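## Task

Pick up the blue scoop with the left gripper. At the end the left gripper must be commanded fully closed around the blue scoop's handle, with the handle crossing the middle of the pad width, the pads barely wider apart than the handle, mostly handle between the fingers, and the pad centre somewhere between the handle's two ends (any insertion depth). The scoop must be off the table and still, touched only by that gripper's fingers or by the other arm above its base, and the gripper must be able to hold it alone. The red scoop must stay lying within roughly 2 cm of its starting spot and turn no more than a little. Nothing else the robot is merely propping up at the end counts.

## Robot and tools

Robot: two six-joint arms, left_arm and right_arm, each with a parallel two-finger gripper and a wrist camera. The names are labels only and do not mean the left or right of any image. Bases in the scene frame: left_arm at (-0.007, +0.295, +0.006) m, right_arm at (+0.002, -0.297, +0.014) m, both nearly unrotated. Scene frame: origin at table-top height, midway between the arms, a little behind the near table edge; +x out over the table, +z up, left_arm on the +y side.

Commanding motion: execute_actions with {"actions": [...]} holding at most one item. An empty list just reports the state. A motion item is {"rows": [[...]], "steps": n}, n from 1 to 15 control steps of 1/30 s each (default 15). Every row is one list of 14 numbers covering both arms: left_arm waist, shoulder, elbow, wrist pitch, wrist yaw, wrist roll, opening, then the same seven for right_arm. Always send all 14, even when one arm should stay put (repeat its current angles). One row is used per step; if rows run out, the final row is reused. A wait item is {"steps": n} with no rows, n up to 300; it sends nothing new. Optional "pictures": false drops camera images from the result.

Joint numbers are absolute target angles in radians, the same values the Joint positions line prints; they are not offsets. Ranges (per arm, in order): waist -2.618 to 3.054, shoulder 0.000 to 3.142, elbow 0.000 to 3.142, wrist pitch -1.571 to 1.571, wrist yaw -1.571 to 1.571, wrist roll -2.094 to 2.094. A target beyond a range end by more than 0.036 rad, and further out than the current angle, gets the whole call refused (nothing moves). True ends may sit 0.036 rad either side; targets past the true end are clipped and the result says "joint sent to its limit". Friction can leave a joint up to about 0.031 rad short, and tiny changes may not move it. Each step the sent target is clamped to a lead over the measured angle (waist 0.202, shoulder 0.258, elbow 0.238, wrist pitch 0.573, wrist yaw and roll 0.522 rad), and whole-arm targets are scaled back if they would put the hand over 70 mm from where it is, so big moves take several calls. Between calls the arms keep heading to the last row until they settle or a step is HELD; the simulation keeps running while you compose a reply.

Opening: a number in [-1, 1], +1 fully open (pad gap 0.094 m), -1 closed. It is an absolute setting. Between the extremes the fingers go to where grip_measured would read that value. To grasp, command about 0.03 below grip_measured for a firm hold (less for lighter); the goal itself needs -1 at the end. Pads give roughly 50 to 62 N each; very thin parts get less squeeze.

Gripper geometry: fingers point along the gripper's +z, close along its y. end_effector_position is the point between the pads, about 1 cm behind the tips.

Results: a state line `left_arm: …` | `right_arm: …` with each gripper's end_effector_position (m) and end_effector_quat_wxyz in the scene frame; these can be somewhat off, more at long reach. Joint positions and Joint velocities give per arm the six joints (rad, rad/s) then the pad gap (m, m/s). grip_measured is the measured opening on the command scale, each gripper possibly off by about 1 mm. Joint torques are drive outputs with offsets and noise, not pure load. "joint command not followed" means a clearance check altered or blocked joint targets on some steps; HELD marks steps where the row was not sent. MOTOR HOT appears from 75 °C; at 90 °C that arm stops for 10 s; at 100 °C it goes limp and drops what it holds. OVER-TEMPERATURE FAULT reports such stops. Holding loads heats motors, so avoid long strained holds.

Cameras: cam_high and cam_low (504x504, fixed) and cam_left_wrist and cam_right_wrist (616x616 fisheye on the hands). Calibration lines give K, distortion and T_world_to_cam; they can be off by a couple of degrees and millimetres. zoom_image takes camera (one of those four names) and region [x0, y0, x1, y1] in that camera's pixels, origin at top-left, at most 504 by 504; it shows a closer view of the latest image and moves nothing. read_manual(section="licences") only returns licence text.

finished_scene takes scene, the number of the scene being closed; it is final, grades the scene, and gives the next task. Ending a reply with no tool call stops everything.

Cautions: do not knock anything off the table, and do not disturb the other scoop beyond the tolerance. Avoid slamming, hard presses, dropping or slipping the scoop. A bar and plate behind the bases may rise up to 3 cm above the table with no warning on contact. Keep the arms from colliding or pressing on each other. Occasional brief tugs on held parts or pushes on loose objects may occur; grip firmly enough to ride them out.

Each tool is called in YAML: its name, and indented under it one key for each argument.

## Session

execute_actions:
  actions: []

Scene clock: 0.00 s of 4200.00 s.
left_arm: end_effector_position=(+0.5776, +0.4361, +0.3222) grip_measured=+1.000 end_effector_quat_wxyz=(+0.648, -0.277, +0.695, -0.142) | right_arm: end_effector_position=(+0.1449, +0.2114, +0.2243) grip_measured=+1.000 end_effector_quat_wxyz=(+0.006, +0.008, +0.883, +0.469)
Joint positions: left_arm=[ 0.332  1.913  1.6    0.185  0.084 -0.565  0.094] | right_arm=[ 1.233  1.798  1.475 -0.294 -0.322  1.383  0.094]
Joint velocities: left_arm=[-0.002 -0.007 -0.012  0.022 -0.051  0.037  0.   ] | right_arm=[ 0.002 -0.007  0.002  0.022 -0.022  0.037  0.   ]
Joint torques (N m, as the arm reports them, + toward a larger angle): no reading
camera_calibration (this result's frames):
cam_left_wrist: T_world_to_cam=[[0.1969, -0.807528, 0.555993, 0.0599224], [-0.571269, -0.555377, -0.604324, 0.770303], [0.796795, -0.19863, -0.57067, -0.0680586], [0, 0, 0, 1]] pos_world=[0.48248, 0.462679, 0.393357]
cam_right_wrist: T_world_to_cam=[[-0.00863775, -0.579519, -0.814913, 0.306918], [-0.815865, -0.467115, 0.340834, 0.144796], [-0.578178, 0.667803, -0.468775, 0.166223], [0, 0, 0, 1]] pos_world=[0.216891, 0.134497, 0.278681]

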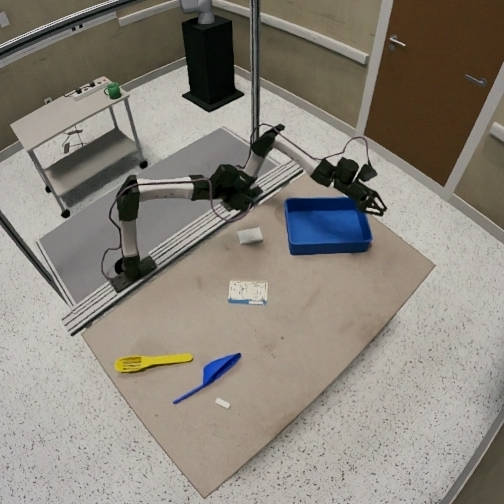

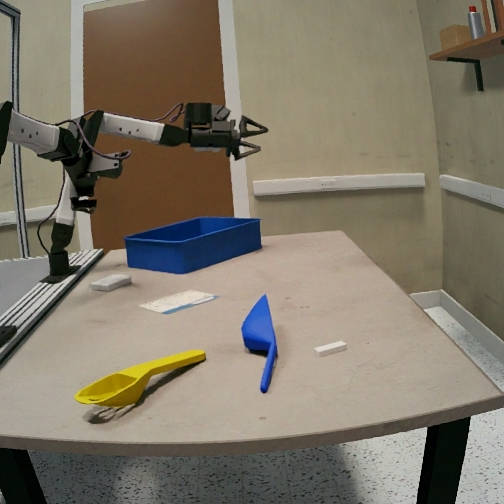

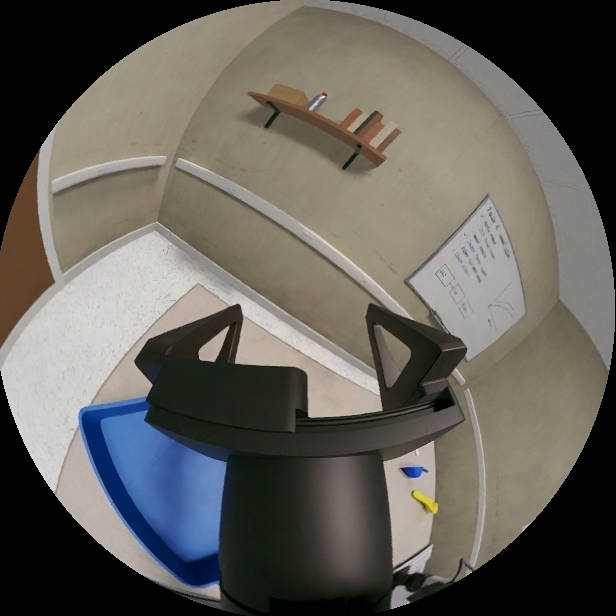

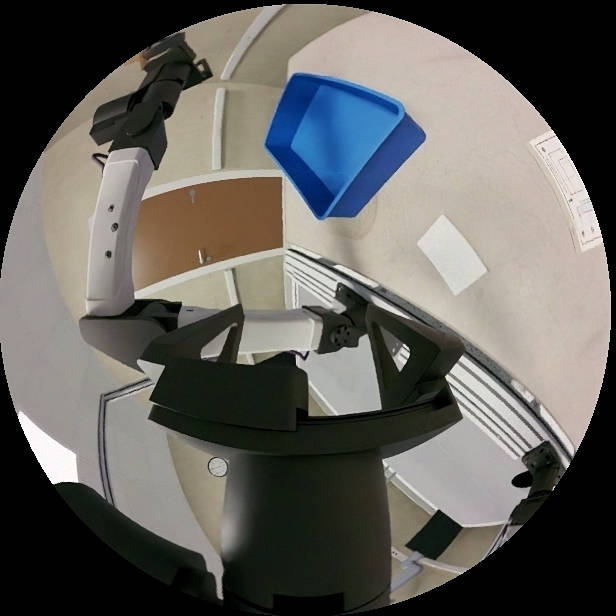

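execute_actions:
  actions:
    - {"rows":[[0.33,1.88,1.3,0.55,0,-1.0,1,0.6,1.8,1.6,-0.5,-0.15,1.45,1]]}
  pictures: false

execute_actions:
  actions:
    - {"rows":[[0.0,1.86,0.95,0.95,0,-1.571,0.6,-0.136,2.05,1.9,-0.8,0,1.57,0.6]]}
  pictures: false

execute_actions:
  actions:
    - {"rows":[[-0.2,1.86,0.8,1.15,0,-1.571,0.3,-0.136,2.15,2.0,-0.9,0,1.57,0.6],[-0.2,1.86,0.8,1.15,0,-1.571,0.3,-0.136,2.15,2.0,-0.9,0,1.57,0.6],[-0.3,1.86,0.75,1.2,0,-1.571,0.3,-0.136,2.2,2.04,-0.93,0,1.57,0.6],[-0.3,1.86,0.75,1.2,0,-1.571,0.3,-0.136,2.25,2.08,-0.96,0,1.57,0.6],[-0.4,1.86,0.7,1.25,0,-1.571,0.3,-0.136,2.28,2.1,-0.98,0,1.57,0.6],[-0.4,1.86,0.7,1.25,0,-1.571,0.3,-0.136,2.31,2.12,-1,0,1.57,0.6],[-0.5,1.86,0.65,1.3,0,-1.571,0.3,-0.136,2.34,2.14,-1,0,1.57,0.6],[-0.5,1.86,0.65,1.3,0,-1.571,0.3,-0.136,2.36,2.16,-1,0,1.57,0.6],[-0.6,1.86,0.6,1.3,0,-1.571,0.3,-0.136,2.38,2.17,-1,0,1.57,0.6],[-0.65,1.86,0.6,1.3,0,-1.571,0.3,-0.136,2.385,2.17,-1,0,1.57,0.6],[-0.72,1.86,0.6,1.3,0,-1.571,0.3,-0.136,2.385,2.17,-1,0,1.57,0.6]]}
  pictures: false

execute_actions:
  actions:
    - {"steps":12}

Scene clock: 24.00 s of 4200.00 s.
left_arm: end_effector_position=(+0.5579, +0.4431, +0.2777) grip_measured=+1.000 end_effector_quat_wxyz=(+0.642, -0.419, +0.589, -0.255) | right_arm: end_effector_position=(+0.4206, +0.0051, +0.2402) grip_measured=+1.000 end_effector_quat_wxyz=(+0.178, +0.345, +0.832, +0.396)
Joint positions: left_arm=[ 0.332  1.888  1.31   0.528  0.01  -0.977  0.094] | right_arm=[ 0.609  1.801  1.575 -0.471 -0.172  1.438  0.094]
Joint velocities: left_arm=[-0.002 -0.002 -0.002  0.125 -0.022 -0.037  0.   ] | right_arm=[-0.921 -0.012  0.046 -0.183  0.33   0.007  0.   ]
Joint torques (N m, as the arm reports them, + toward a larger angle): left_arm=[  0.16 -11.56   7.13   2.41  -0.08  -0.12] | right_arm=[ 4.9  -8.8   8.76  1.78 -0.39 -0.04]
Steps of this call (steps 1 to 90: nothing new was sent; then 20.50 s passed at rest; steps 91 to 105: all 15 steps of this action). Readings (joint positions):
91: left_arm=[0.332 1.907 1.563 0.249 0.074 -0.627] | right_arm=[1.223 1.799 1.486 -0.315 -0.315 1.388]
92: left_arm=[0.332 1.886 1.495 0.326 0.061 -0.701] | right_arm=[1.202 1.801 1.502 -0.345 -0.303 1.395]
94: left_arm=[0.332 1.865 1.383 0.414 0.040 -0.806] | right_arm=[1.128 1.801 1.531 -0.382 -0.276 1.406]
98: left_arm=[0.332 1.886 1.312 0.467 0.021 -0.917] | right_arm=[0.942 1.801 1.566 -0.420 -0.229 1.421]
105: the state above

Scene clock: 24.50 s of 4200.00 s.
left_arm: end_effector_position=(+0.5290, +0.2474, +0.2255) grip_measured=+0.601 end_effector_quat_wxyz=(+0.487, -0.462, +0.526, -0.523) | right_arm: end_effector_position=(+0.5357, -0.3236, +0.1949) grip_measured=+0.602 end_effector_quat_wxyz=(+0.235, +0.675, +0.660, +0.232)
Joint positions: left_arm=[-0.011  1.864  0.961  0.912  0.009 -1.526  0.075] | right_arm=[-0.013  2.046  1.859 -0.742 -0.04   1.544  0.075]
Joint velocities: left_arm=[ 0.164  0.012 -0.007  0.227 -0.081 -0.286  0.   ] | right_arm=[-1.336  0.022  0.11  -0.315  0.081  0.081 -0.   ]
Joint torques (N m, as the arm reports them, + toward a larger angle): left_arm=[  0.31 -10.54   6.31   2.36  -0.07  -0.04] | right_arm=[ -0.92 -10.38   8.73   1.46   0.02   0.01]
Steps of this call (steps 1 to 15: all 15 steps of this action). Readings (joint positions):
1: left_arm=[0.321 1.886 1.289 0.574 0.003 -1.028] | right_arm=[0.576 1.816 1.600 -0.506 -0.159 1.448]
2: left_arm=[0.300 1.876 1.247 0.633 -0.004 -1.094] | right_arm=[0.545 1.845 1.647 -0.543 -0.146 1.461]
4: left_arm=[0.226 1.863 1.161 0.718 -0.007 -1.204] | right_arm=[0.473 1.918 1.741 -0.591 -0.120 1.483]
8: left_arm=[0.045 1.862 1.008 0.829 -0.004 -1.387] | right_arm=[0.310 2.010 1.833 -0.659 -0.080 1.514]
15: the state above

Scene clock: 25.00 s of 4200.00 s.
left_arm: end_effector_position=(+0.3201, -0.0493, +0.1739) grip_measured=+0.301 end_effector_quat_wxyz=(+0.267, -0.253, +0.648, -0.667) | right_arm: end_effector_position=(+0.5347, -0.3971, +0.0787) grip_measured=+0.602 end_effector_quat_wxyz=(+0.134, +0.756, +0.632, +0.105)
Joint positions: left_arm=[-0.728  1.857  0.625  1.246  0.009 -1.56   0.061] | right_arm=[-0.134  2.412  2.142 -0.99  -0.     1.564  0.075]
Joint velocities: left_arm=[-0.618 -0.007 -0.081  0.315  0.139  0.022  0.001] | right_arm=[-0.002  0.007  0.002 -0.168 -0.066 -0.037  0.   ]
Joint torques (N m, as the arm reports them, + toward a larger angle): left_arm=[ 4.61 -8.41  4.04  2.48 -0.29 -0.09] | right_arm=[ -0.39 -14.55   8.42   1.09  -0.08   0.04]
Steps of this call (steps 1 to 15: all 15 steps of this action). Readings (joint positions):
1: left_arm=[-0.019 1.864 0.948 0.942 -0.000 -1.532] | right_arm=[-0.060 2.060 1.887 -0.777 -0.034 1.549]
2: left_arm=[-0.043 1.860 0.919 0.984 -0.009 -1.536] | right_arm=[-0.102 2.084 1.930 -0.804 -0.026 1.552]
4: left_arm=[-0.131 1.857 0.858 1.046 -0.011 -1.543] | right_arm=[-0.158 2.142 2.010 -0.843 -0.010 1.557]
8: left_arm=[-0.352 1.857 0.739 1.146 -0.009 -1.551] | right_arm=[-0.164 2.278 2.119 -0.914 0.001 1.561]
15: the state above

Scene clock: 25.40 s of 4200.00 s.
left_arm: end_effector_position=(+0.3205, -0.0476, +0.1845) grip_measured=+0.301 end_effector_quat_wxyz=(+0.273, -0.250, +0.632, -0.681) | right_arm: end_effector_position=(+0.5347, -0.3971, +0.0818) grip_measured=+0.602 end_effector_quat_wxyz=(+0.134, +0.756, +0.632, +0.106)
Joint positions: left_arm=[-0.725  1.857  0.623  1.292  0.008 -1.562  0.061] | right_arm=[-0.134  2.41   2.149 -0.998 -0.     1.564  0.075]
Joint velocities: left_arm=[-0.027  0.007  0.007  0.037  0.007 -0.037  0.001] | right_arm=[-0.007 -0.012 -0.007  0.007  0.037  0.037  0.   ]
Joint torques (N m, as the arm reports them, + toward a larger angle): left_arm=[ 0.74 -8.    3.61  2.38 -0.01 -0.04] | right_arm=[ -0.43 -14.29   7.95   0.87  -0.08   0.04]
Steps of this call (steps 1 to 12: the robot went on to your last target). Readings (joint positions):
1: left_arm=[-0.741 1.857 0.623 1.255 0.012 -1.560] | right_arm=[-0.134 2.412 2.142 -0.996 -0.000 1.564]
2: left_arm=[-0.742 1.857 0.623 1.263 0.013 -1.561] | right_arm=[-0.134 2.411 2.143 -0.998 -0.000 1.564]
4: left_arm=[-0.733 1.857 0.623 1.275 0.011 -1.562] | right_arm=[-0.134 2.410 2.148 -0.998 -0.000 1.564]
8: left_arm=[-0.725 1.857 0.623 1.287 0.008 -1.562] | right_arm=[-0.134 2.410 2.149 -0.998 -0.000 1.564]
12: the state above
camera_calibration (this result's frames):
cam_left_wrist: T_world_to_cam=[[-0.0588051, 0.0554357, 0.996729, -0.161807], [-0.988414, -0.143184, -0.050351, 0.32274], [0.139925, -0.988142, 0.0632134, 0.0181431], [0, 0, 0, 1]] pos_world=[0.306947, 0.0731091, 0.176381]
cam_right_wrist: T_world_to_cam=[[-0.934955, 0.166323, -0.313361, 0.591935], [-0.0381786, 0.83099, 0.554975, 0.309313], [0.352705, 0.530841, -0.770589, 0.203718], [0, 0, 0, 1]] pos_world=[0.49339, -0.463631, 0.170811]

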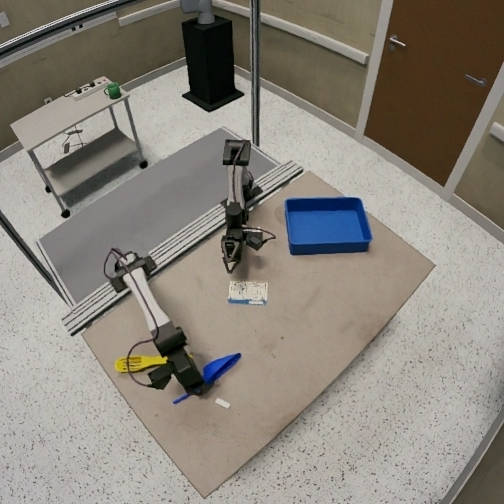

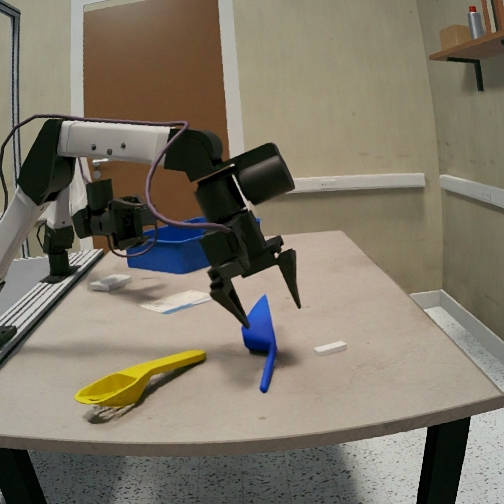

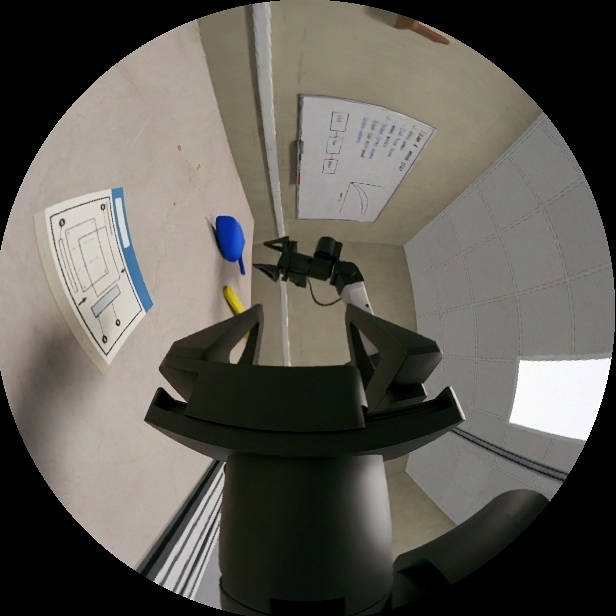

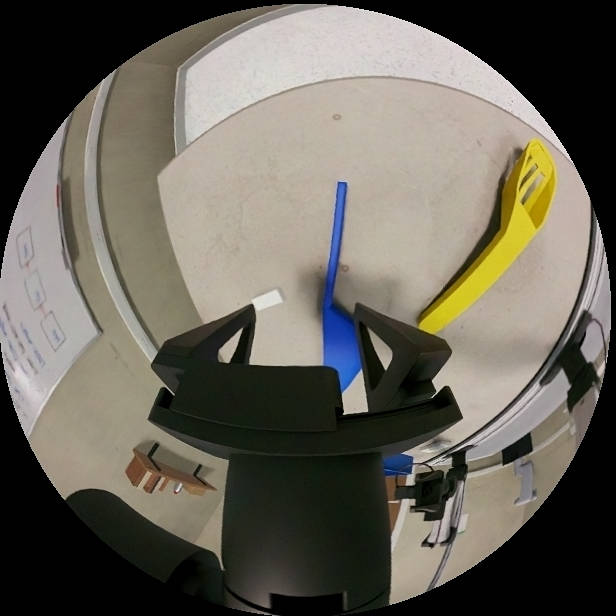

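execute_actions:
  actions:
    - {"rows":[[-0.72,1.86,0.6,1.3,0,-1.571,0.3,-0.15,2.41,2.14,-0.99,0,1.57,0.4],[-0.72,1.86,0.6,1.3,0,-1.571,0.3,-0.16,2.42,2.13,-0.98,0,1.57,0.2],[-0.72,1.86,0.6,1.3,0,-1.571,0.3,-0.16,2.43,2.12,-0.97,0,1.57,0.1],[-0.72,1.86,0.6,1.3,0,-1.571,0.3,-0.16,2.435,2.11,-0.96,0,1.57,0],[-0.72,1.86,0.6,1.3,0,-1.571,0.3,-0.16,2.44,2.1,-0.95,0,1.57,0],[-0.72,1.86,0.6,1.3,0,-1.571,0.3,-0.16,2.45,2.09,-0.94,0,1.57,0],[-0.72,1.86,0.6,1.3,0,-1.571,0.3,-0.16,2.46,2.08,-0.93,0,1.57,0],[-0.72,1.86,0.6,1.3,0,-1.571,0.3,-0.16,2.47,2.07,-0.92,0,1.57,0],[-0.72,1.86,0.6,1.3,0,-1.571,0.3,-0.16,2.475,2.06,-0.92,0,1.57,0]]}
  pictures: false

execute_actions:
  actions:
    - {"steps":8}

zoom_image:
  camera: "cam_low"
  region: [210, 290, 330, 410]

Scene clock: 38.13 s of 4200.00 s.
left_arm: end_effector_position=(+0.3205, -0.0476, +0.1852) grip_measured=+0.301 end_effector_quat_wxyz=(+0.273, -0.249, +0.631, -0.682) | right_arm: end_effector_position=(+0.5164, -0.4060, +0.0201) grip_measured=+0.002 end_effector_quat_wxyz=(+0.093, +0.769, +0.628, +0.070)
Joint positions: left_arm=[-0.725  1.857  0.623  1.294  0.008 -1.563  0.061] | right_arm=[-0.156  2.481  2.062 -0.95  -0.     1.564  0.047]
Joint velocities: left_arm=[ 0.002 -0.007  0.002 -0.037  0.081 -0.051 -0.001] | right_arm=[-0.012  0.076 -0.042 -0.037 -0.081 -0.037 -0.   ]
Joint torques (N m, as the arm reports them, + toward a larger angle): left_arm=[ 0.74 -8.21  3.99  2.39  0.02 -0.09] | right_arm=[ -0.58 -13.5    6.21   0.97  -0.07   0.06]
Steps of this call (steps 1 to 30: the robot went on to your last target; steps 31 to 100: nothing new was sent; then 8.90 s passed at rest; steps 101 to 115: all 15 steps of this action). Readings (joint positions):
101: left_arm=[-0.725 1.857 0.623 1.294 0.008 -1.563] | right_arm=[-0.134 2.410 2.149 -0.998 -0.000 1.564]
102: left_arm=[-0.725 1.857 0.623 1.294 0.008 -1.563] | right_arm=[-0.136 2.410 2.149 -0.998 -0.000 1.564]
104: left_arm=[-0.725 1.857 0.623 1.294 0.008 -1.563] | right_arm=[-0.142 2.410 2.141 -0.992 -0.000 1.564]
108: left_arm=[-0.725 1.857 0.623 1.294 0.008 -1.563] | right_arm=[-0.154 2.423 2.107 -0.966 -0.000 1.564]
115: the state above

Scene clock: 38.40 s of 4200.00 s.
left_arm: end_effector_position=(+0.3205, -0.0476, +0.1852) grip_measured=+0.301 end_effector_quat_wxyz=(+0.273, -0.249, +0.631, -0.682) | right_arm: end_effector_position=(+0.5178, -0.4063, +0.0195) grip_measured=+0.002 end_effector_quat_wxyz=(+0.095, +0.769, +0.628, +0.072)
Joint positions: left_arm=[-0.725  1.857  0.623  1.294  0.008 -1.563  0.061] | right_arm=[-0.156  2.483  2.061 -0.942 -0.     1.564  0.047]
Joint velocities: left_arm=[ 0.012  0.002  0.002 -0.007 -0.022 -0.022  0.   ] | right_arm=[ 0.002 -0.012  0.002 -0.022 -0.007  0.007 -0.001]
Joint torques (N m, as the arm reports them, + toward a larger angle): left_arm=[ 0.59 -8.39  3.81  2.31 -0.02 -0.13] | right_arm=[ -0.57 -13.32   6.18   0.86  -0.06   0.04]
Steps of this call (steps 1 to 8: the robot went on to your last target). Readings (joint positions):
1: left_arm=[-0.725 1.857 0.623 1.294 0.008 -1.563] | right_arm=[-0.156 2.483 2.062 -0.950 -0.000 1.564]
2: left_arm=[-0.725 1.857 0.623 1.294 0.008 -1.563] | right_arm=[-0.156 2.483 2.061 -0.950 -0.000 1.564]
4: left_arm=[-0.725 1.857 0.623 1.294 0.008 -1.563] | right_arm=[-0.156 2.483 2.061 -0.946 -0.000 1.564]
8: the state above
camera_calibration (this result's frames):
cam_left_wrist: T_world_to_cam=[[-0.0603701, 0.0576183, 0.996512, -0.161818], [-0.988337, -0.143278, -0.0515905, 0.322946], [0.139805, -0.988004, 0.065596, 0.0177483], [0, 0, 0, 1]] pos_world=[0.306929, 0.07313, 0.17675]
cam_right_wrist: T_world_to_cam=[[-0.957826, 0.193969, -0.212002, 0.57924], [0.0390779, 0.818863, 0.572657, 0.305612], [0.284678, 0.540221, -0.791909, 0.205945], [0, 0, 0, 1]] pos_world=[0.484241, -0.473865, 0.110878]

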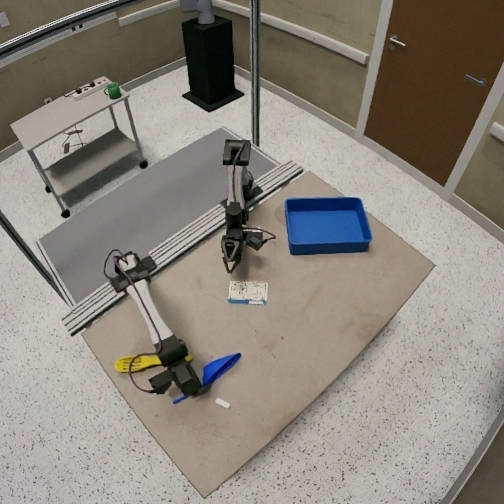

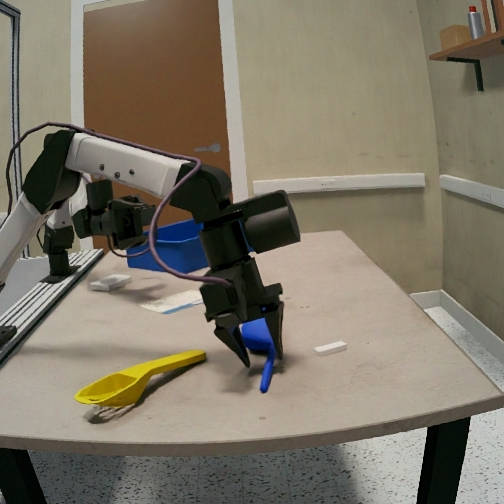

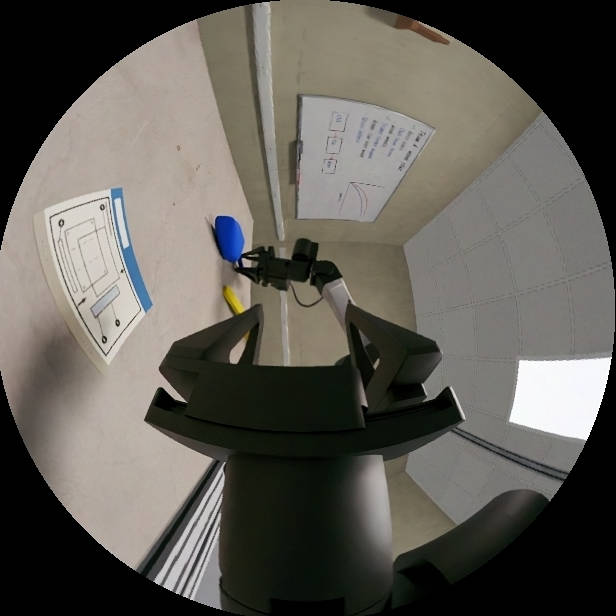

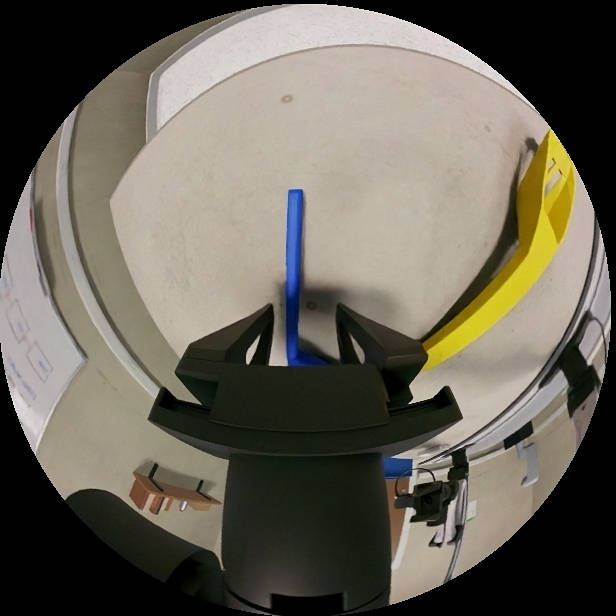

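Region (210, 290, 330, 410) of cam_low's 504x504 image, scaled by 4.200, with more detail than that image has.

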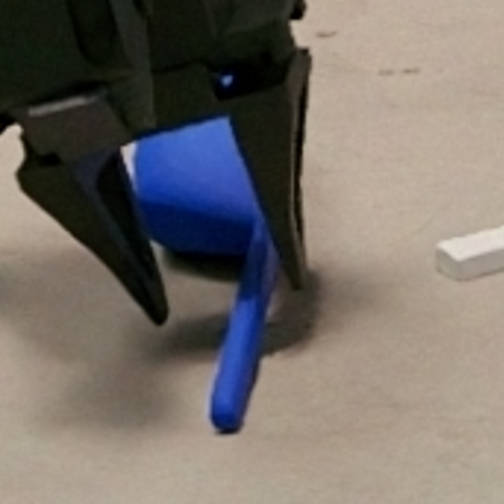

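execute_actions:
  actions:
    - {"rows":[[-0.72,1.86,0.6,1.3,0,-1.571,0.3,-0.16,2.475,2.06,-0.885,0,1.57,0],[-0.72,1.86,0.6,1.3,0,-1.571,0.3,-0.16,2.475,2.06,-0.885,0,1.57,-0.1],[-0.72,1.86,0.6,1.3,0,-1.571,0.3,-0.16,2.475,2.06,-0.885,0,1.57,-0.2],[-0.72,1.86,0.6,1.3,0,-1.571,0.3,-0.16,2.475,2.06,-0.885,0,1.57,-0.3],[-0.72,1.86,0.6,1.3,0,-1.571,0.3,-0.16,2.475,2.06,-0.885,0,1.57,-0.4],[-0.72,1.86,0.6,1.3,0,-1.571,0.3,-0.16,2.475,2.06,-0.885,0,1.57,-0.5],[-0.72,1.86,0.6,1.3,0,-1.571,0.3,-0.16,2.475,2.06,-0.885,0,1.57,-0.6],[-0.72,1.86,0.6,1.3,0,-1.571,0.3,-0.16,2.475,2.06,-0.885,0,1.57,-0.65],[-0.72,1.86,0.6,1.3,0,-1.571,0.3,-0.16,2.475,2.06,-0.885,0,1.57,-0.7],[-0.72,1.86,0.6,1.3,0,-1.571,0.3,-0.16,2.475,2.06,-0.885,0,1.57,-0.75],[-0.72,1.86,0.6,1.3,0,-1.571,0.3,-0.16,2.475,2.06,-0.885,0,1.57,-0.8],[-0.72,1.86,0.6,1.3,0,-1.571,0.3,-0.16,2.475,2.06,-0.885,0,1.57,-0.85],[-0.72,1.86,0.6,1.3,0,-1.571,0.3,-0.16,2.475,2.06,-0.885,0,1.57,-1]]}

zoom_image:
  camera: "cam_low"
  region: [210, 290, 330, 410]

Scene clock: 54.10 s of 4200.00 s.
left_arm: end_effector_position=(+0.3205, -0.0476, +0.1852) grip_measured=+0.301 end_effector_quat_wxyz=(+0.273, -0.249, +0.631, -0.682) | right_arm: end_effector_position=(+0.5271, -0.4080, +0.0220) grip_measured=-0.845 end_effector_quat_wxyz=(+0.110, +0.768, +0.625, +0.085)
Joint positions: left_arm=[-0.725  1.857  0.623  1.294  0.008 -1.563  0.061] | right_arm=[-0.156  2.483  2.061 -0.902 -0.002  1.567  0.007]
Joint velocities: left_arm=[ 0.007  0.007 -0.002 -0.007  0.022  0.095  0.   ] | right_arm=[ 0.002 -0.017 -0.007  0.007 -0.022  0.051  0.001]
Joint torques (N m, as the arm reports them, + toward a larger angle): left_arm=[ 0.55 -8.13  3.96  2.37 -0.06 -0.05] | right_arm=[ -0.58 -13.4    6.18   0.94  -0.07   0.01]
Steps of this call (steps 1 to 15: the robot went on to your last target; steps 16 to 90: nothing new was sent; then 12.20 s passed at rest; steps 91 to 105: all 15 steps of this action). Readings (joint positions):
91: left_arm=[-0.725 1.857 0.623 1.294 0.008 -1.563] | right_arm=[-0.156 2.483 2.061 -0.938 -0.000 1.564]
92: left_arm=[-0.725 1.857 0.623 1.294 0.008 -1.563] | right_arm=[-0.156 2.483 2.061 -0.932 -0.000 1.564]
94: left_arm=[-0.725 1.857 0.623 1.294 0.008 -1.563] | right_arm=[-0.156 2.483 2.061 -0.922 -0.000 1.565]
98: left_arm=[-0.725 1.857 0.623 1.294 0.008 -1.563] | right_arm=[-0.156 2.483 2.061 -0.912 -0.000 1.565]
105: the state above
camera_calibration (this result's frames):
cam_left_wrist: T_world_to_cam=[[-0.0603701, 0.0576183, 0.996512, -0.161818], [-0.988337, -0.143278, -0.0515905, 0.322946], [0.139805, -0.988004, 0.065596, 0.0177483], [0, 0, 0, 1]] pos_world=[0.306929, 0.07313, 0.17675]
cam_right_wrist: T_world_to_cam=[[-0.948276, 0.194357, -0.250993, 0.585061], [0.0180228, 0.822349, 0.568698, 0.317807], [0.316934, 0.534759, -0.783317, 0.186768], [0, 0, 0, 1]] pos_world=[0.489879, -0.474935, 0.112409]

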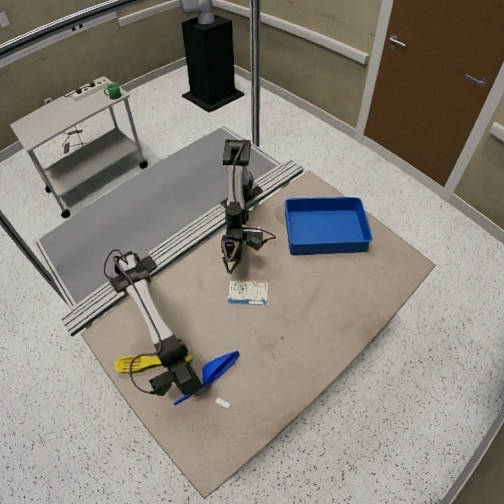

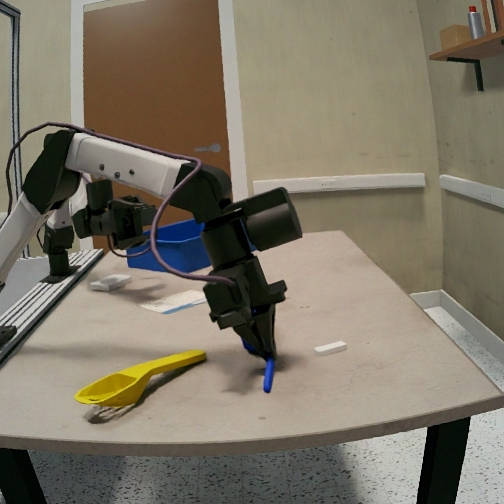

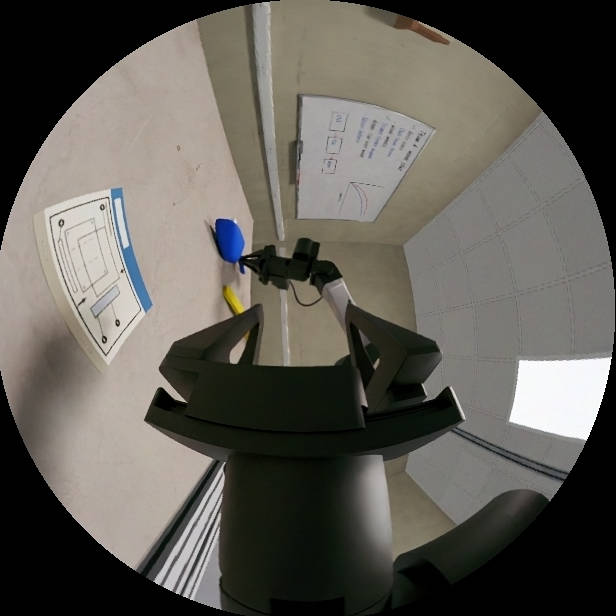

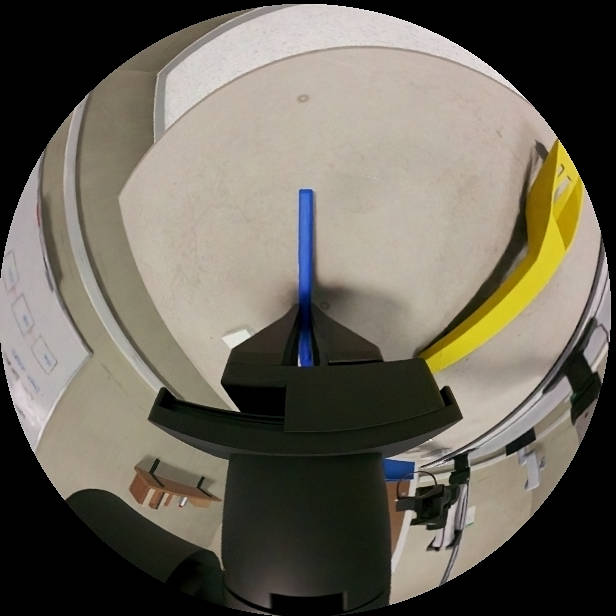

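Region (210, 290, 330, 410) of cam_low's 504x504 image, scaled by 4.200, with more detail than that image has.

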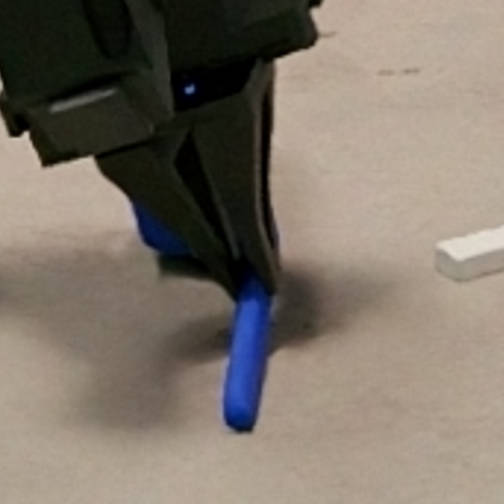

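execute_actions:
  actions:
    - {"rows":[[-0.72,1.86,0.6,1.3,0,-1.571,0.3,-0.16,2.475,2.06,-0.885,0,1.57,-0.7],[-0.72,1.86,0.6,1.3,0,-1.571,0.3,-0.16,2.475,2.06,-0.885,0,1.57,-0.6],[-0.72,1.86,0.6,1.3,0,-1.571,0.3,-0.16,2.475,2.06,-0.885,0,1.57,-0.6],[-0.72,1.86,0.6,1.3,0,-1.571,0.3,-0.16,2.503,2.06,-0.885,0,1.57,-0.6]],"steps":12}

zoom_image:
  camera: "cam_low"
  region: [230, 320, 310, 400]

Scene clock: 60.00 s of 4200.00 s.
left_arm: end_effector_position=(+0.3205, -0.0476, +0.1852) grip_measured=+0.301 end_effector_quat_wxyz=(+0.273, -0.249, +0.631, -0.682) | right_arm: end_effector_position=(+0.5264, -0.4078, +0.0175) grip_measured=-0.602 end_effector_quat_wxyz=(+0.107, +0.768, +0.626, +0.083)
Joint positions: left_arm=[-0.725  1.857  0.623  1.294  0.008 -1.563  0.061] | right_arm=[-0.156  2.492  2.061 -0.901 -0.002  1.567  0.019]
Joint velocities: left_arm=[ 0.012 -0.002 -0.002  0.007 -0.051  0.037 -0.   ] | right_arm=[-0.002  0.007 -0.007 -0.007 -0.037  0.066 -0.001]
Joint torques (N m, as the arm reports them, + toward a larger angle): left_arm=[ 0.71 -8.05  4.12  2.4  -0.08 -0.03] | right_arm=[ -0.63 -12.2    6.24   0.92  -0.05   0.02]
Steps of this call (steps 1 to 15: the robot went on to your last target; steps 16 to 90: nothing new was sent; then 2.50 s passed at rest; steps 91 to 102: all 12 steps of this action). Readings (joint positions):
91: left_arm=[-0.725 1.857 0.623 1.294 0.008 -1.563] | right_arm=[-0.156 2.483 2.061 -0.902 -0.002 1.567]
92: left_arm=[-0.725 1.857 0.623 1.294 0.008 -1.563] | right_arm=[-0.156 2.483 2.061 -0.902 -0.002 1.567]
94: left_arm=[-0.725 1.857 0.623 1.294 0.008 -1.563] | right_arm=[-0.156 2.484 2.061 -0.902 -0.002 1.567]
98: left_arm=[-0.725 1.857 0.623 1.294 0.008 -1.563] | right_arm=[-0.156 2.488 2.061 -0.901 -0.002 1.567]
102: the state above
camera_calibration (this result's frames):
cam_left_wrist: T_world_to_cam=[[-0.0603701, 0.0576183, 0.996512, -0.161818], [-0.988337, -0.143278, -0.0515905, 0.322946], [0.139805, -0.988004, 0.065596, 0.0177483], [0, 0, 0, 1]] pos_world=[0.306929, 0.07313, 0.17675]
cam_right_wrist: T_world_to_cam=[[-0.950202, 0.194821, -0.243231, 0.584252], [0.0225297, 0.821401, 0.569905, 0.317501], [0.310819, 0.536045, -0.784886, 0.187175], [0, 0, 0, 1]] pos_world=[0.489826, -0.474955, 0.108074]

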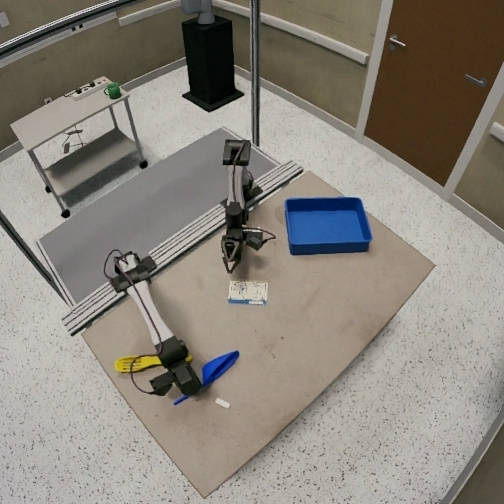

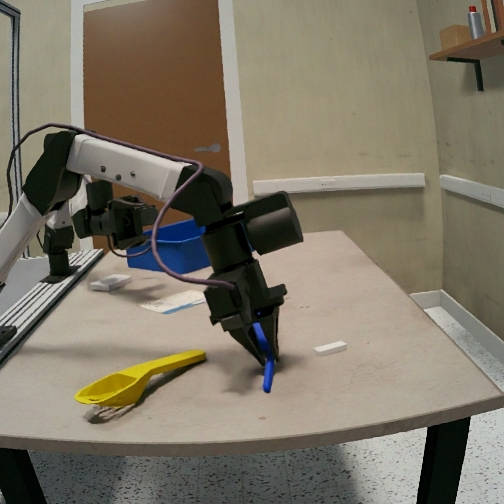

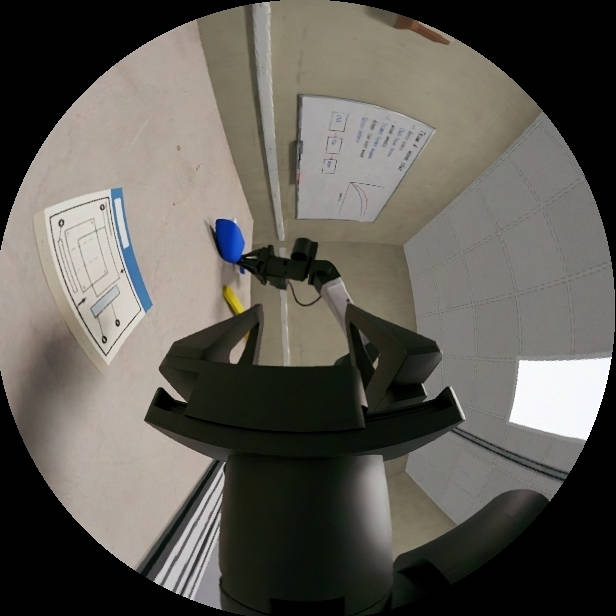

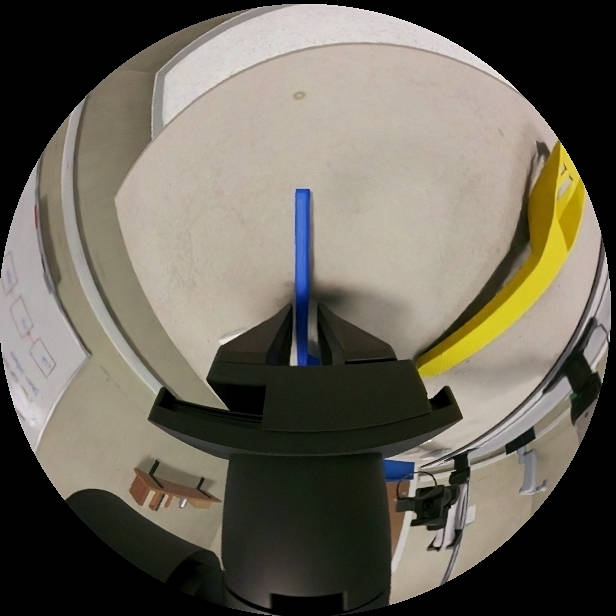

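Region (230, 320, 310, 400) of cam_low's 504x504 image, scaled by 6.300, with more detail than that image has.

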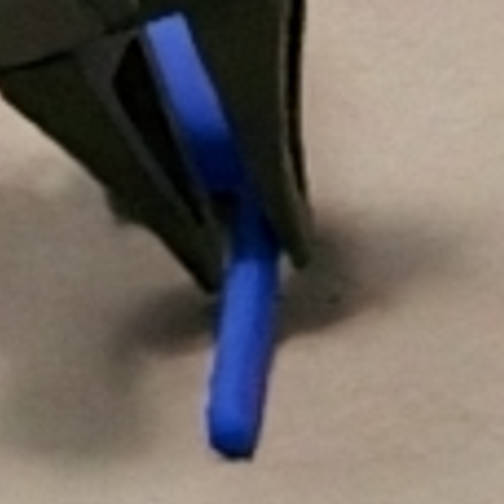

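execute_actions:
  actions:
    - {"rows":[[-0.72,1.86,0.6,1.3,0,-1.571,0.3,-0.16,2.495,2.06,-0.885,0,1.57,-0.7],[-0.72,1.86,0.6,1.3,0,-1.571,0.3,-0.16,2.495,2.06,-0.885,0,1.57,-0.78],[-0.72,1.86,0.6,1.3,0,-1.571,0.3,-0.16,2.495,2.06,-0.885,0,1.57,-0.84],[-0.72,1.86,0.6,1.3,0,-1.571,0.3,-0.16,2.495,2.06,-0.885,0,1.57,-1],[-0.72,1.86,0.6,1.3,0,-1.571,0.3,-0.16,2.495,2.06,-0.885,0,1.57,-1],[-0.72,1.86,0.6,1.3,0,-1.571,0.3,-0.16,2.495,2.06,-0.885,0,1.57,-1],[-0.72,1.86,0.6,1.3,0,-1.571,0.3,-0.16,2.495,2.06,-0.885,0,1.57,-1],[-0.72,1.86,0.6,1.3,0,-1.571,0.3,-0.16,2.47,2.06,-0.9,0,1.57,-1],[-0.72,1.86,0.6,1.3,0,-1.571,0.3,-0.16,2.455,2.06,-0.91,0,1.57,-1],[-0.72,1.86,0.6,1.3,0,-1.571,0.3,-0.16,2.44,2.06,-0.92,0,1.57,-1],[-0.72,1.86,0.6,1.3,0,-1.571,0.3,-0.16,2.42,2.06,-0.94,0,1.57,-1],[-0.72,1.86,0.6,1.3,0,-1.571,0.3,-0.16,2.4,2.06,-0.96,0,1.57,-1],[-0.72,1.86,0.6,1.3,0,-1.571,0.3,-0.16,2.38,2.06,-0.98,0,1.57,-1],[-0.72,1.86,0.6,1.3,0,-1.571,0.3,-0.16,2.36,2.06,-1.0,0,1.57,-1],[-0.72,1.86,0.6,1.3,0,-1.571,0.3,-0.16,2.34,2.06,-1.02,0,1.57,-1]]}
  pictures: false

execute_actions:
  actions:
    - {"rows":[[-0.72,1.86,0.6,1.25,0,-1.571,0.3,-0.16,2.31,2.05,-1.04,0,1.57,-1],[-0.72,1.86,0.6,1.25,0,-1.571,0.3,-0.16,2.28,2.04,-1.07,0,1.55,-1],[-0.72,1.86,0.6,1.25,0,-1.571,0.3,-0.16,2.25,2.03,-1.1,0,1.5,-1],[-0.72,1.86,0.6,1.25,0,-1.571,0.3,-0.16,2.22,2.01,-1.13,0,1.45,-1],[-0.72,1.86,0.6,1.25,0,-1.571,0.3,-0.16,2.19,2.0,-1.16,0,1.4,-1],[-0.72,1.86,0.6,1.25,0,-1.571,0.3,-0.16,2.16,1.98,-1.19,0,1.33,-1],[-0.72,1.86,0.6,1.25,0,-1.571,0.3,-0.16,2.13,1.96,-1.22,0,1.26,-1],[-0.72,1.86,0.6,1.25,0,-1.571,0.3,-0.16,2.1,1.95,-1.25,0,1.19,-1],[-0.72,1.86,0.6,1.25,0,-1.571,0.3,-0.16,2.07,1.93,-1.27,0,1.12,-1],[-0.72,1.86,0.6,1.25,0,-1.571,0.3,-0.16,2.04,1.91,-1.29,0,1.05,-1],[-0.72,1.86,0.6,1.25,0,-1.571,0.3,-0.16,2.01,1.89,-1.31,0,0.98,-1],[-0.72,1.86,0.6,1.25,0,-1.571,0.3,-0.16,1.98,1.87,-1.33,0,0.91,-1],[-0.72,1.86,0.6,1.25,0,-1.571,0.3,-0.16,1.96,1.85,-1.34,0,0.84,-1],[-0.72,1.86,0.6,1.25,0,-1.571,0.3,-0.16,1.94,1.84,-1.35,0,0.77,-1],[-0.72,1.86,0.6,1.25,0,-1.571,0.3,-0.16,1.93,1.83,-1.36,0,0.7,-1]]}
  pictures: false

execute_actions:
  actions:
    - {"rows":[[-0.72,1.86,0.6,1.25,0,-1.571,0.3,-0.14,1.93,1.83,-1.36,0,0.62,-1],[-0.72,1.86,0.6,1.25,0,-1.571,0.3,-0.12,1.93,1.83,-1.36,0,0.54,-1],[-0.72,1.86,0.6,1.25,0,-1.571,0.3,-0.1,1.93,1.83,-1.36,0,0.46,-1],[-0.72,1.86,0.6,1.25,0,-1.571,0.3,-0.08,1.93,1.83,-1.36,0,0.38,-1],[-0.72,1.86,0.6,1.25,0,-1.571,0.3,-0.06,1.93,1.83,-1.36,0,0.3,-1],[-0.72,1.86,0.6,1.25,0,-1.571,0.3,-0.04,1.93,1.83,-1.36,0,0.22,-1],[-0.72,1.86,0.6,1.25,0,-1.571,0.3,-0.02,1.93,1.83,-1.36,0,0.14,-1],[-0.72,1.86,0.6,1.25,0,-1.571,0.3,0.0,1.93,1.83,-1.36,0,0.06,-1],[-0.72,1.86,0.6,1.25,0,-1.571,0.3,0.03,1.93,1.83,-1.36,0,-0.02,-1],[-0.72,1.86,0.6,1.25,0,-1.571,0.3,0.06,1.93,1.83,-1.36,0,-0.1,-1],[-0.72,1.86,0.6,1.25,0,-1.571,0.3,0.09,1.93,1.83,-1.36,0,-0.18,-1],[-0.72,1.86,0.6,1.25,0,-1.571,0.3,0.12,1.93,1.83,-1.36,0,-0.26,-1],[-0.72,1.86,0.6,1.25,0,-1.571,0.3,0.15,1.93,1.83,-1.36,0,-0.33,-1],[-0.72,1.86,0.6,1.25,0,-1.571,0.3,0.18,1.93,1.83,-1.36,0,-0.37,-1],[-0.72,1.86,0.6,1.25,0,-1.571,0.3,0.21,1.93,1.83,-1.36,0,-0.37,-1]]}
  pictures: false

execute_actions:
  actions:
    - {"rows":[[-0.72,1.86,0.6,1.25,0,-1.571,0.3,0.24,1.93,1.83,-1.36,0,-0.37,-1],[-0.72,1.86,0.6,1.25,0,-1.571,0.3,0.27,1.93,1.83,-1.36,0,-0.37,-1],[-0.72,1.86,0.6,1.25,0,-1.571,0.3,0.3,1.93,1.83,-1.36,0,-0.37,-1],[-0.72,1.86,0.6,1.25,0,-1.571,0.3,0.33,1.93,1.83,-1.36,0,-0.37,-1],[-0.72,1.86,0.6,1.25,0,-1.571,0.3,0.36,1.93,1.83,-1.36,0,-0.37,-1],[-0.72,1.86,0.6,1.25,0,-1.571,0.3,0.39,1.93,1.83,-1.36,0,-0.37,-1],[-0.72,1.86,0.6,1.25,0,-1.571,0.3,0.41,1.93,1.83,-1.36,0,-0.37,-1],[-0.72,1.86,0.6,1.25,0,-1.571,0.3,0.43,1.93,1.83,-1.36,0,-0.37,-1],[-0.72,1.86,0.6,1.25,0,-1.571,0.3,0.445,1.93,1.83,-1.36,0,-0.37,-1]]}

Scene clock: 94.97 s of 4200.00 s.
left_arm: end_effector_position=(+0.3205, -0.0476, +0.1852) grip_measured=+0.301 end_effector_quat_wxyz=(+0.273, -0.249, +0.631, -0.682) | right_arm: end_effector_position=(+0.5188, -0.4057, +0.0446) grip_measured=-0.836 end_effector_quat_wxyz=(+0.107, +0.769, +0.625, +0.084)
Joint positions: left_arm=[-0.725  1.857  0.623  1.294  0.008 -1.563  0.061] | right_arm=[-0.156  2.432  2.061 -0.959 -0.004  1.57   0.008]
Joint velocities: left_arm=[-0.032  0.007 -0.012 -0.037 -0.022  0.022  0.   ] | right_arm=[-0.012 -0.554  0.007 -0.418  0.022 -0.007 -0.   ]
Joint torques (N m, as the arm reports them, + toward a larger angle): left_arm=[ 0.76 -8.2   3.99  2.39 -0.05 -0.08] | right_arm=[ -0.65 -16.56   6.27   0.85  -0.05  -0.03]
Steps of this call (steps 1 to 15: the robot went on to your last target; steps 16 to 130: nothing new was sent; then 30.13 s passed at rest; steps 131 to 145: all 15 steps of this action). Readings (joint positions):
131: left_arm=[-0.725 1.857 0.623 1.294 0.008 -1.563] | right_arm=[-0.156 2.492 2.061 -0.901 -0.002 1.567]
132: left_arm=[-0.725 1.857 0.623 1.294 0.008 -1.563] | right_arm=[-0.156 2.492 2.061 -0.901 -0.002 1.567]
134: left_arm=[-0.725 1.857 0.623 1.294 0.008 -1.563] | right_arm=[-0.156 2.492 2.062 -0.899 -0.004 1.570]
138: left_arm=[-0.725 1.857 0.623 1.294 0.008 -1.563] | right_arm=[-0.156 2.492 2.061 -0.896 -0.005 1.570]
145: the state above

Scene clock: 95.47 s of 4200.00 s.
left_arm: end_effector_position=(+0.3208, -0.0479, +0.1784) grip_measured=+0.301 end_effector_quat_wxyz=(+0.269, -0.253, +0.640, -0.673) | right_arm: end_effector_position=(+0.4049, -0.3808, +0.1763) grip_measured=-0.836 end_effector_quat_wxyz=(+0.099, +0.558, +0.823, +0.038)
Joint positions: left_arm=[-0.725  1.857  0.623  1.266  0.008 -1.563  0.061] | right_arm=[-0.156  1.97   1.867 -1.287 -0.003  0.983  0.008]
Joint velocities: left_arm=[ 0.002 -0.007 -0.002 -0.007 -0.007  0.007 -0.001] | right_arm=[ 0.002 -0.559 -0.408 -0.608 -0.022 -1.839 -0.   ]
Joint torques (N m, as the arm reports them, + toward a larger angle): left_arm=[ 0.62 -7.91  4.11  2.08 -0.06 -0.09] | right_arm=[-0.62 -9.57  5.4   0.83 -0.07  0.01]
Steps of this call (steps 1 to 15: all 15 steps of this action). Readings (joint positions):
1: left_arm=[-0.725 1.857 0.623 1.292 0.008 -1.563] | right_arm=[-0.156 2.410 2.059 -0.974 -0.004 1.570]
2: left_arm=[-0.725 1.857 0.623 1.287 0.008 -1.563] | right_arm=[-0.156 2.383 2.054 -0.989 -0.004 1.568]
4: left_arm=[-0.725 1.857 0.623 1.278 0.008 -1.563] | right_arm=[-0.156 2.319 2.037 -1.028 -0.003 1.540]
8: left_arm=[-0.725 1.857 0.623 1.270 0.008 -1.563] | right_arm=[-0.156 2.175 1.988 -1.123 -0.003 1.398]
15: the state above

Scene clock: 95.97 s of 4200.00 s.
left_arm: end_effector_position=(+0.3208, -0.0479, +0.1781) grip_measured=+0.301 end_effector_quat_wxyz=(+0.269, -0.253, +0.641, -0.673) | right_arm: end_effector_position=(+0.3897, -0.2558, +0.1755) grip_measured=-0.835 end_effector_quat_wxyz=(+0.074, -0.114, +0.991, -0.010)
Joint positions: left_arm=[-0.725  1.857  0.623  1.265  0.008 -1.563  0.061] | right_arm=[ 0.153  1.94   1.839 -1.35   0.002 -0.128  0.008]
Joint velocities: left_arm=[-0.002 -0.002 -0.007  0.051  0.022 -0.051 -0.   ] | right_arm=[ 0.872 -0.002  0.002  0.007  0.022 -1.663  0.001]
Joint torques (N m, as the arm reports them, + toward a larger angle): left_arm=[ 0.65 -8.13  3.88  2.18 -0.03  0.  ] | right_arm=[ 0.2  -9.54  5.5   0.5  -0.18 -0.01]
Steps of this call (steps 1 to 15: all 15 steps of this action). Readings (joint positions):
1: left_arm=[-0.725 1.857 0.623 1.266 0.008 -1.563] | right_arm=[-0.155 1.954 1.856 -1.306 -0.002 0.916]
2: left_arm=[-0.725 1.857 0.623 1.266 0.008 -1.563] | right_arm=[-0.152 1.945 1.851 -1.322 -0.001 0.846]
4: left_arm=[-0.725 1.857 0.623 1.266 0.008 -1.563] | right_arm=[-0.131 1.940 1.847 -1.340 0.001 0.701]
8: left_arm=[-0.725 1.857 0.623 1.266 0.008 -1.563] | right_arm=[-0.046 1.940 1.839 -1.348 0.002 0.395]
15: the state above

Scene clock: 96.47 s of 4200.00 s.
left_arm: end_effector_position=(+0.3208, -0.0479, +0.1781) grip_measured=+0.301 end_effector_quat_wxyz=(+0.269, -0.253, +0.641, -0.673) | right_arm: end_effector_position=(+0.3592, -0.1392, +0.1730) grip_measured=-0.835 end_effector_quat_wxyz=(+0.070, -0.370, +0.926, -0.006)
Joint positions: left_arm=[-0.725  1.857  0.623  1.265  0.008 -1.563  0.061] | right_arm=[ 0.456  1.94   1.839 -1.352 -0.008 -0.356  0.008]
Joint velocities: left_arm=[-0.012 -0.002 -0.002 -0.037  0.051  0.022  0.001] | right_arm=[-0.042  0.002 -0.007  0.007  0.022 -0.11   0.001]
Joint torques (N m, as the arm reports them, + toward a larger angle): left_arm=[ 0.88 -8.13  4.    2.12 -0.04 -0.1 ] | right_arm=[-1.04 -9.54  5.49  0.54 -0.08 -0.08]
Steps of this call (steps 1 to 15: all 15 steps of this action). Readings (joint positions):
1: left_arm=[-0.725 1.857 0.623 1.265 0.008 -1.563] | right_arm=[0.184 1.940 1.839 -1.350 0.001 -0.176]
2: left_arm=[-0.725 1.857 0.623 1.265 0.008 -1.563] | right_arm=[0.215 1.940 1.839 -1.350 0.001 -0.213]
4: left_arm=[-0.725 1.857 0.623 1.265 0.008 -1.563] | right_arm=[0.277 1.940 1.839 -1.350 0.000 -0.268]
8: left_arm=[-0.725 1.857 0.623 1.265 0.008 -1.563] | right_arm=[0.393 1.940 1.839 -1.350 -0.001 -0.325]
15: the state above
camera_calibration (this result's frames):
cam_left_wrist: T_world_to_cam=[[-0.0403513, 0.0367452, 0.99851, -0.162469], [-0.989221, -0.14225, -0.0347411, 0.320154], [0.140762, -0.989148, 0.0420891, 0.0216478], [0, 0, 0, 1]] pos_world=[0.3071, 0.0729248, 0.172439]
cam_right_wrist: T_world_to_cam=[[0.681938, -0.72603, 0.088546, -0.360964], [-0.666162, -0.566553, 0.485021, 0.0808334], [-0.301974, -0.38974, -0.870008, 0.323156], [0, 0, 0, 1]] pos_world=[0.397588, -0.0903272, 0.273905]

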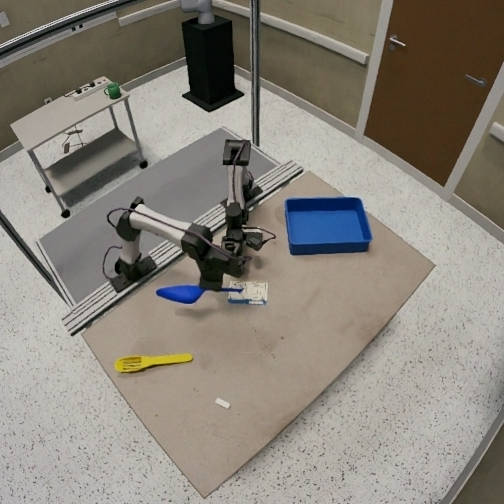

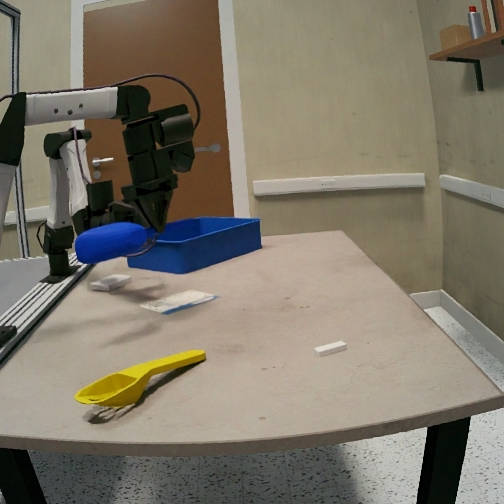

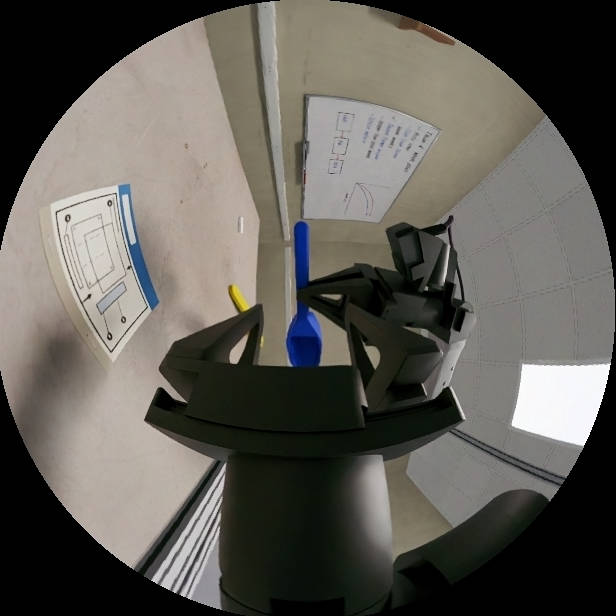

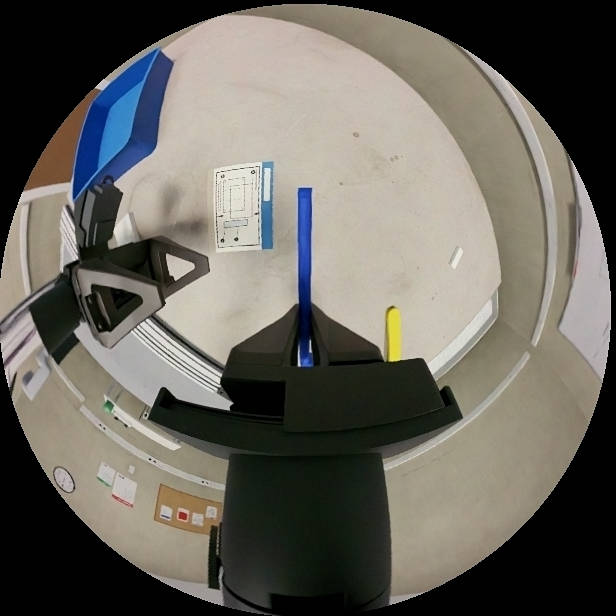

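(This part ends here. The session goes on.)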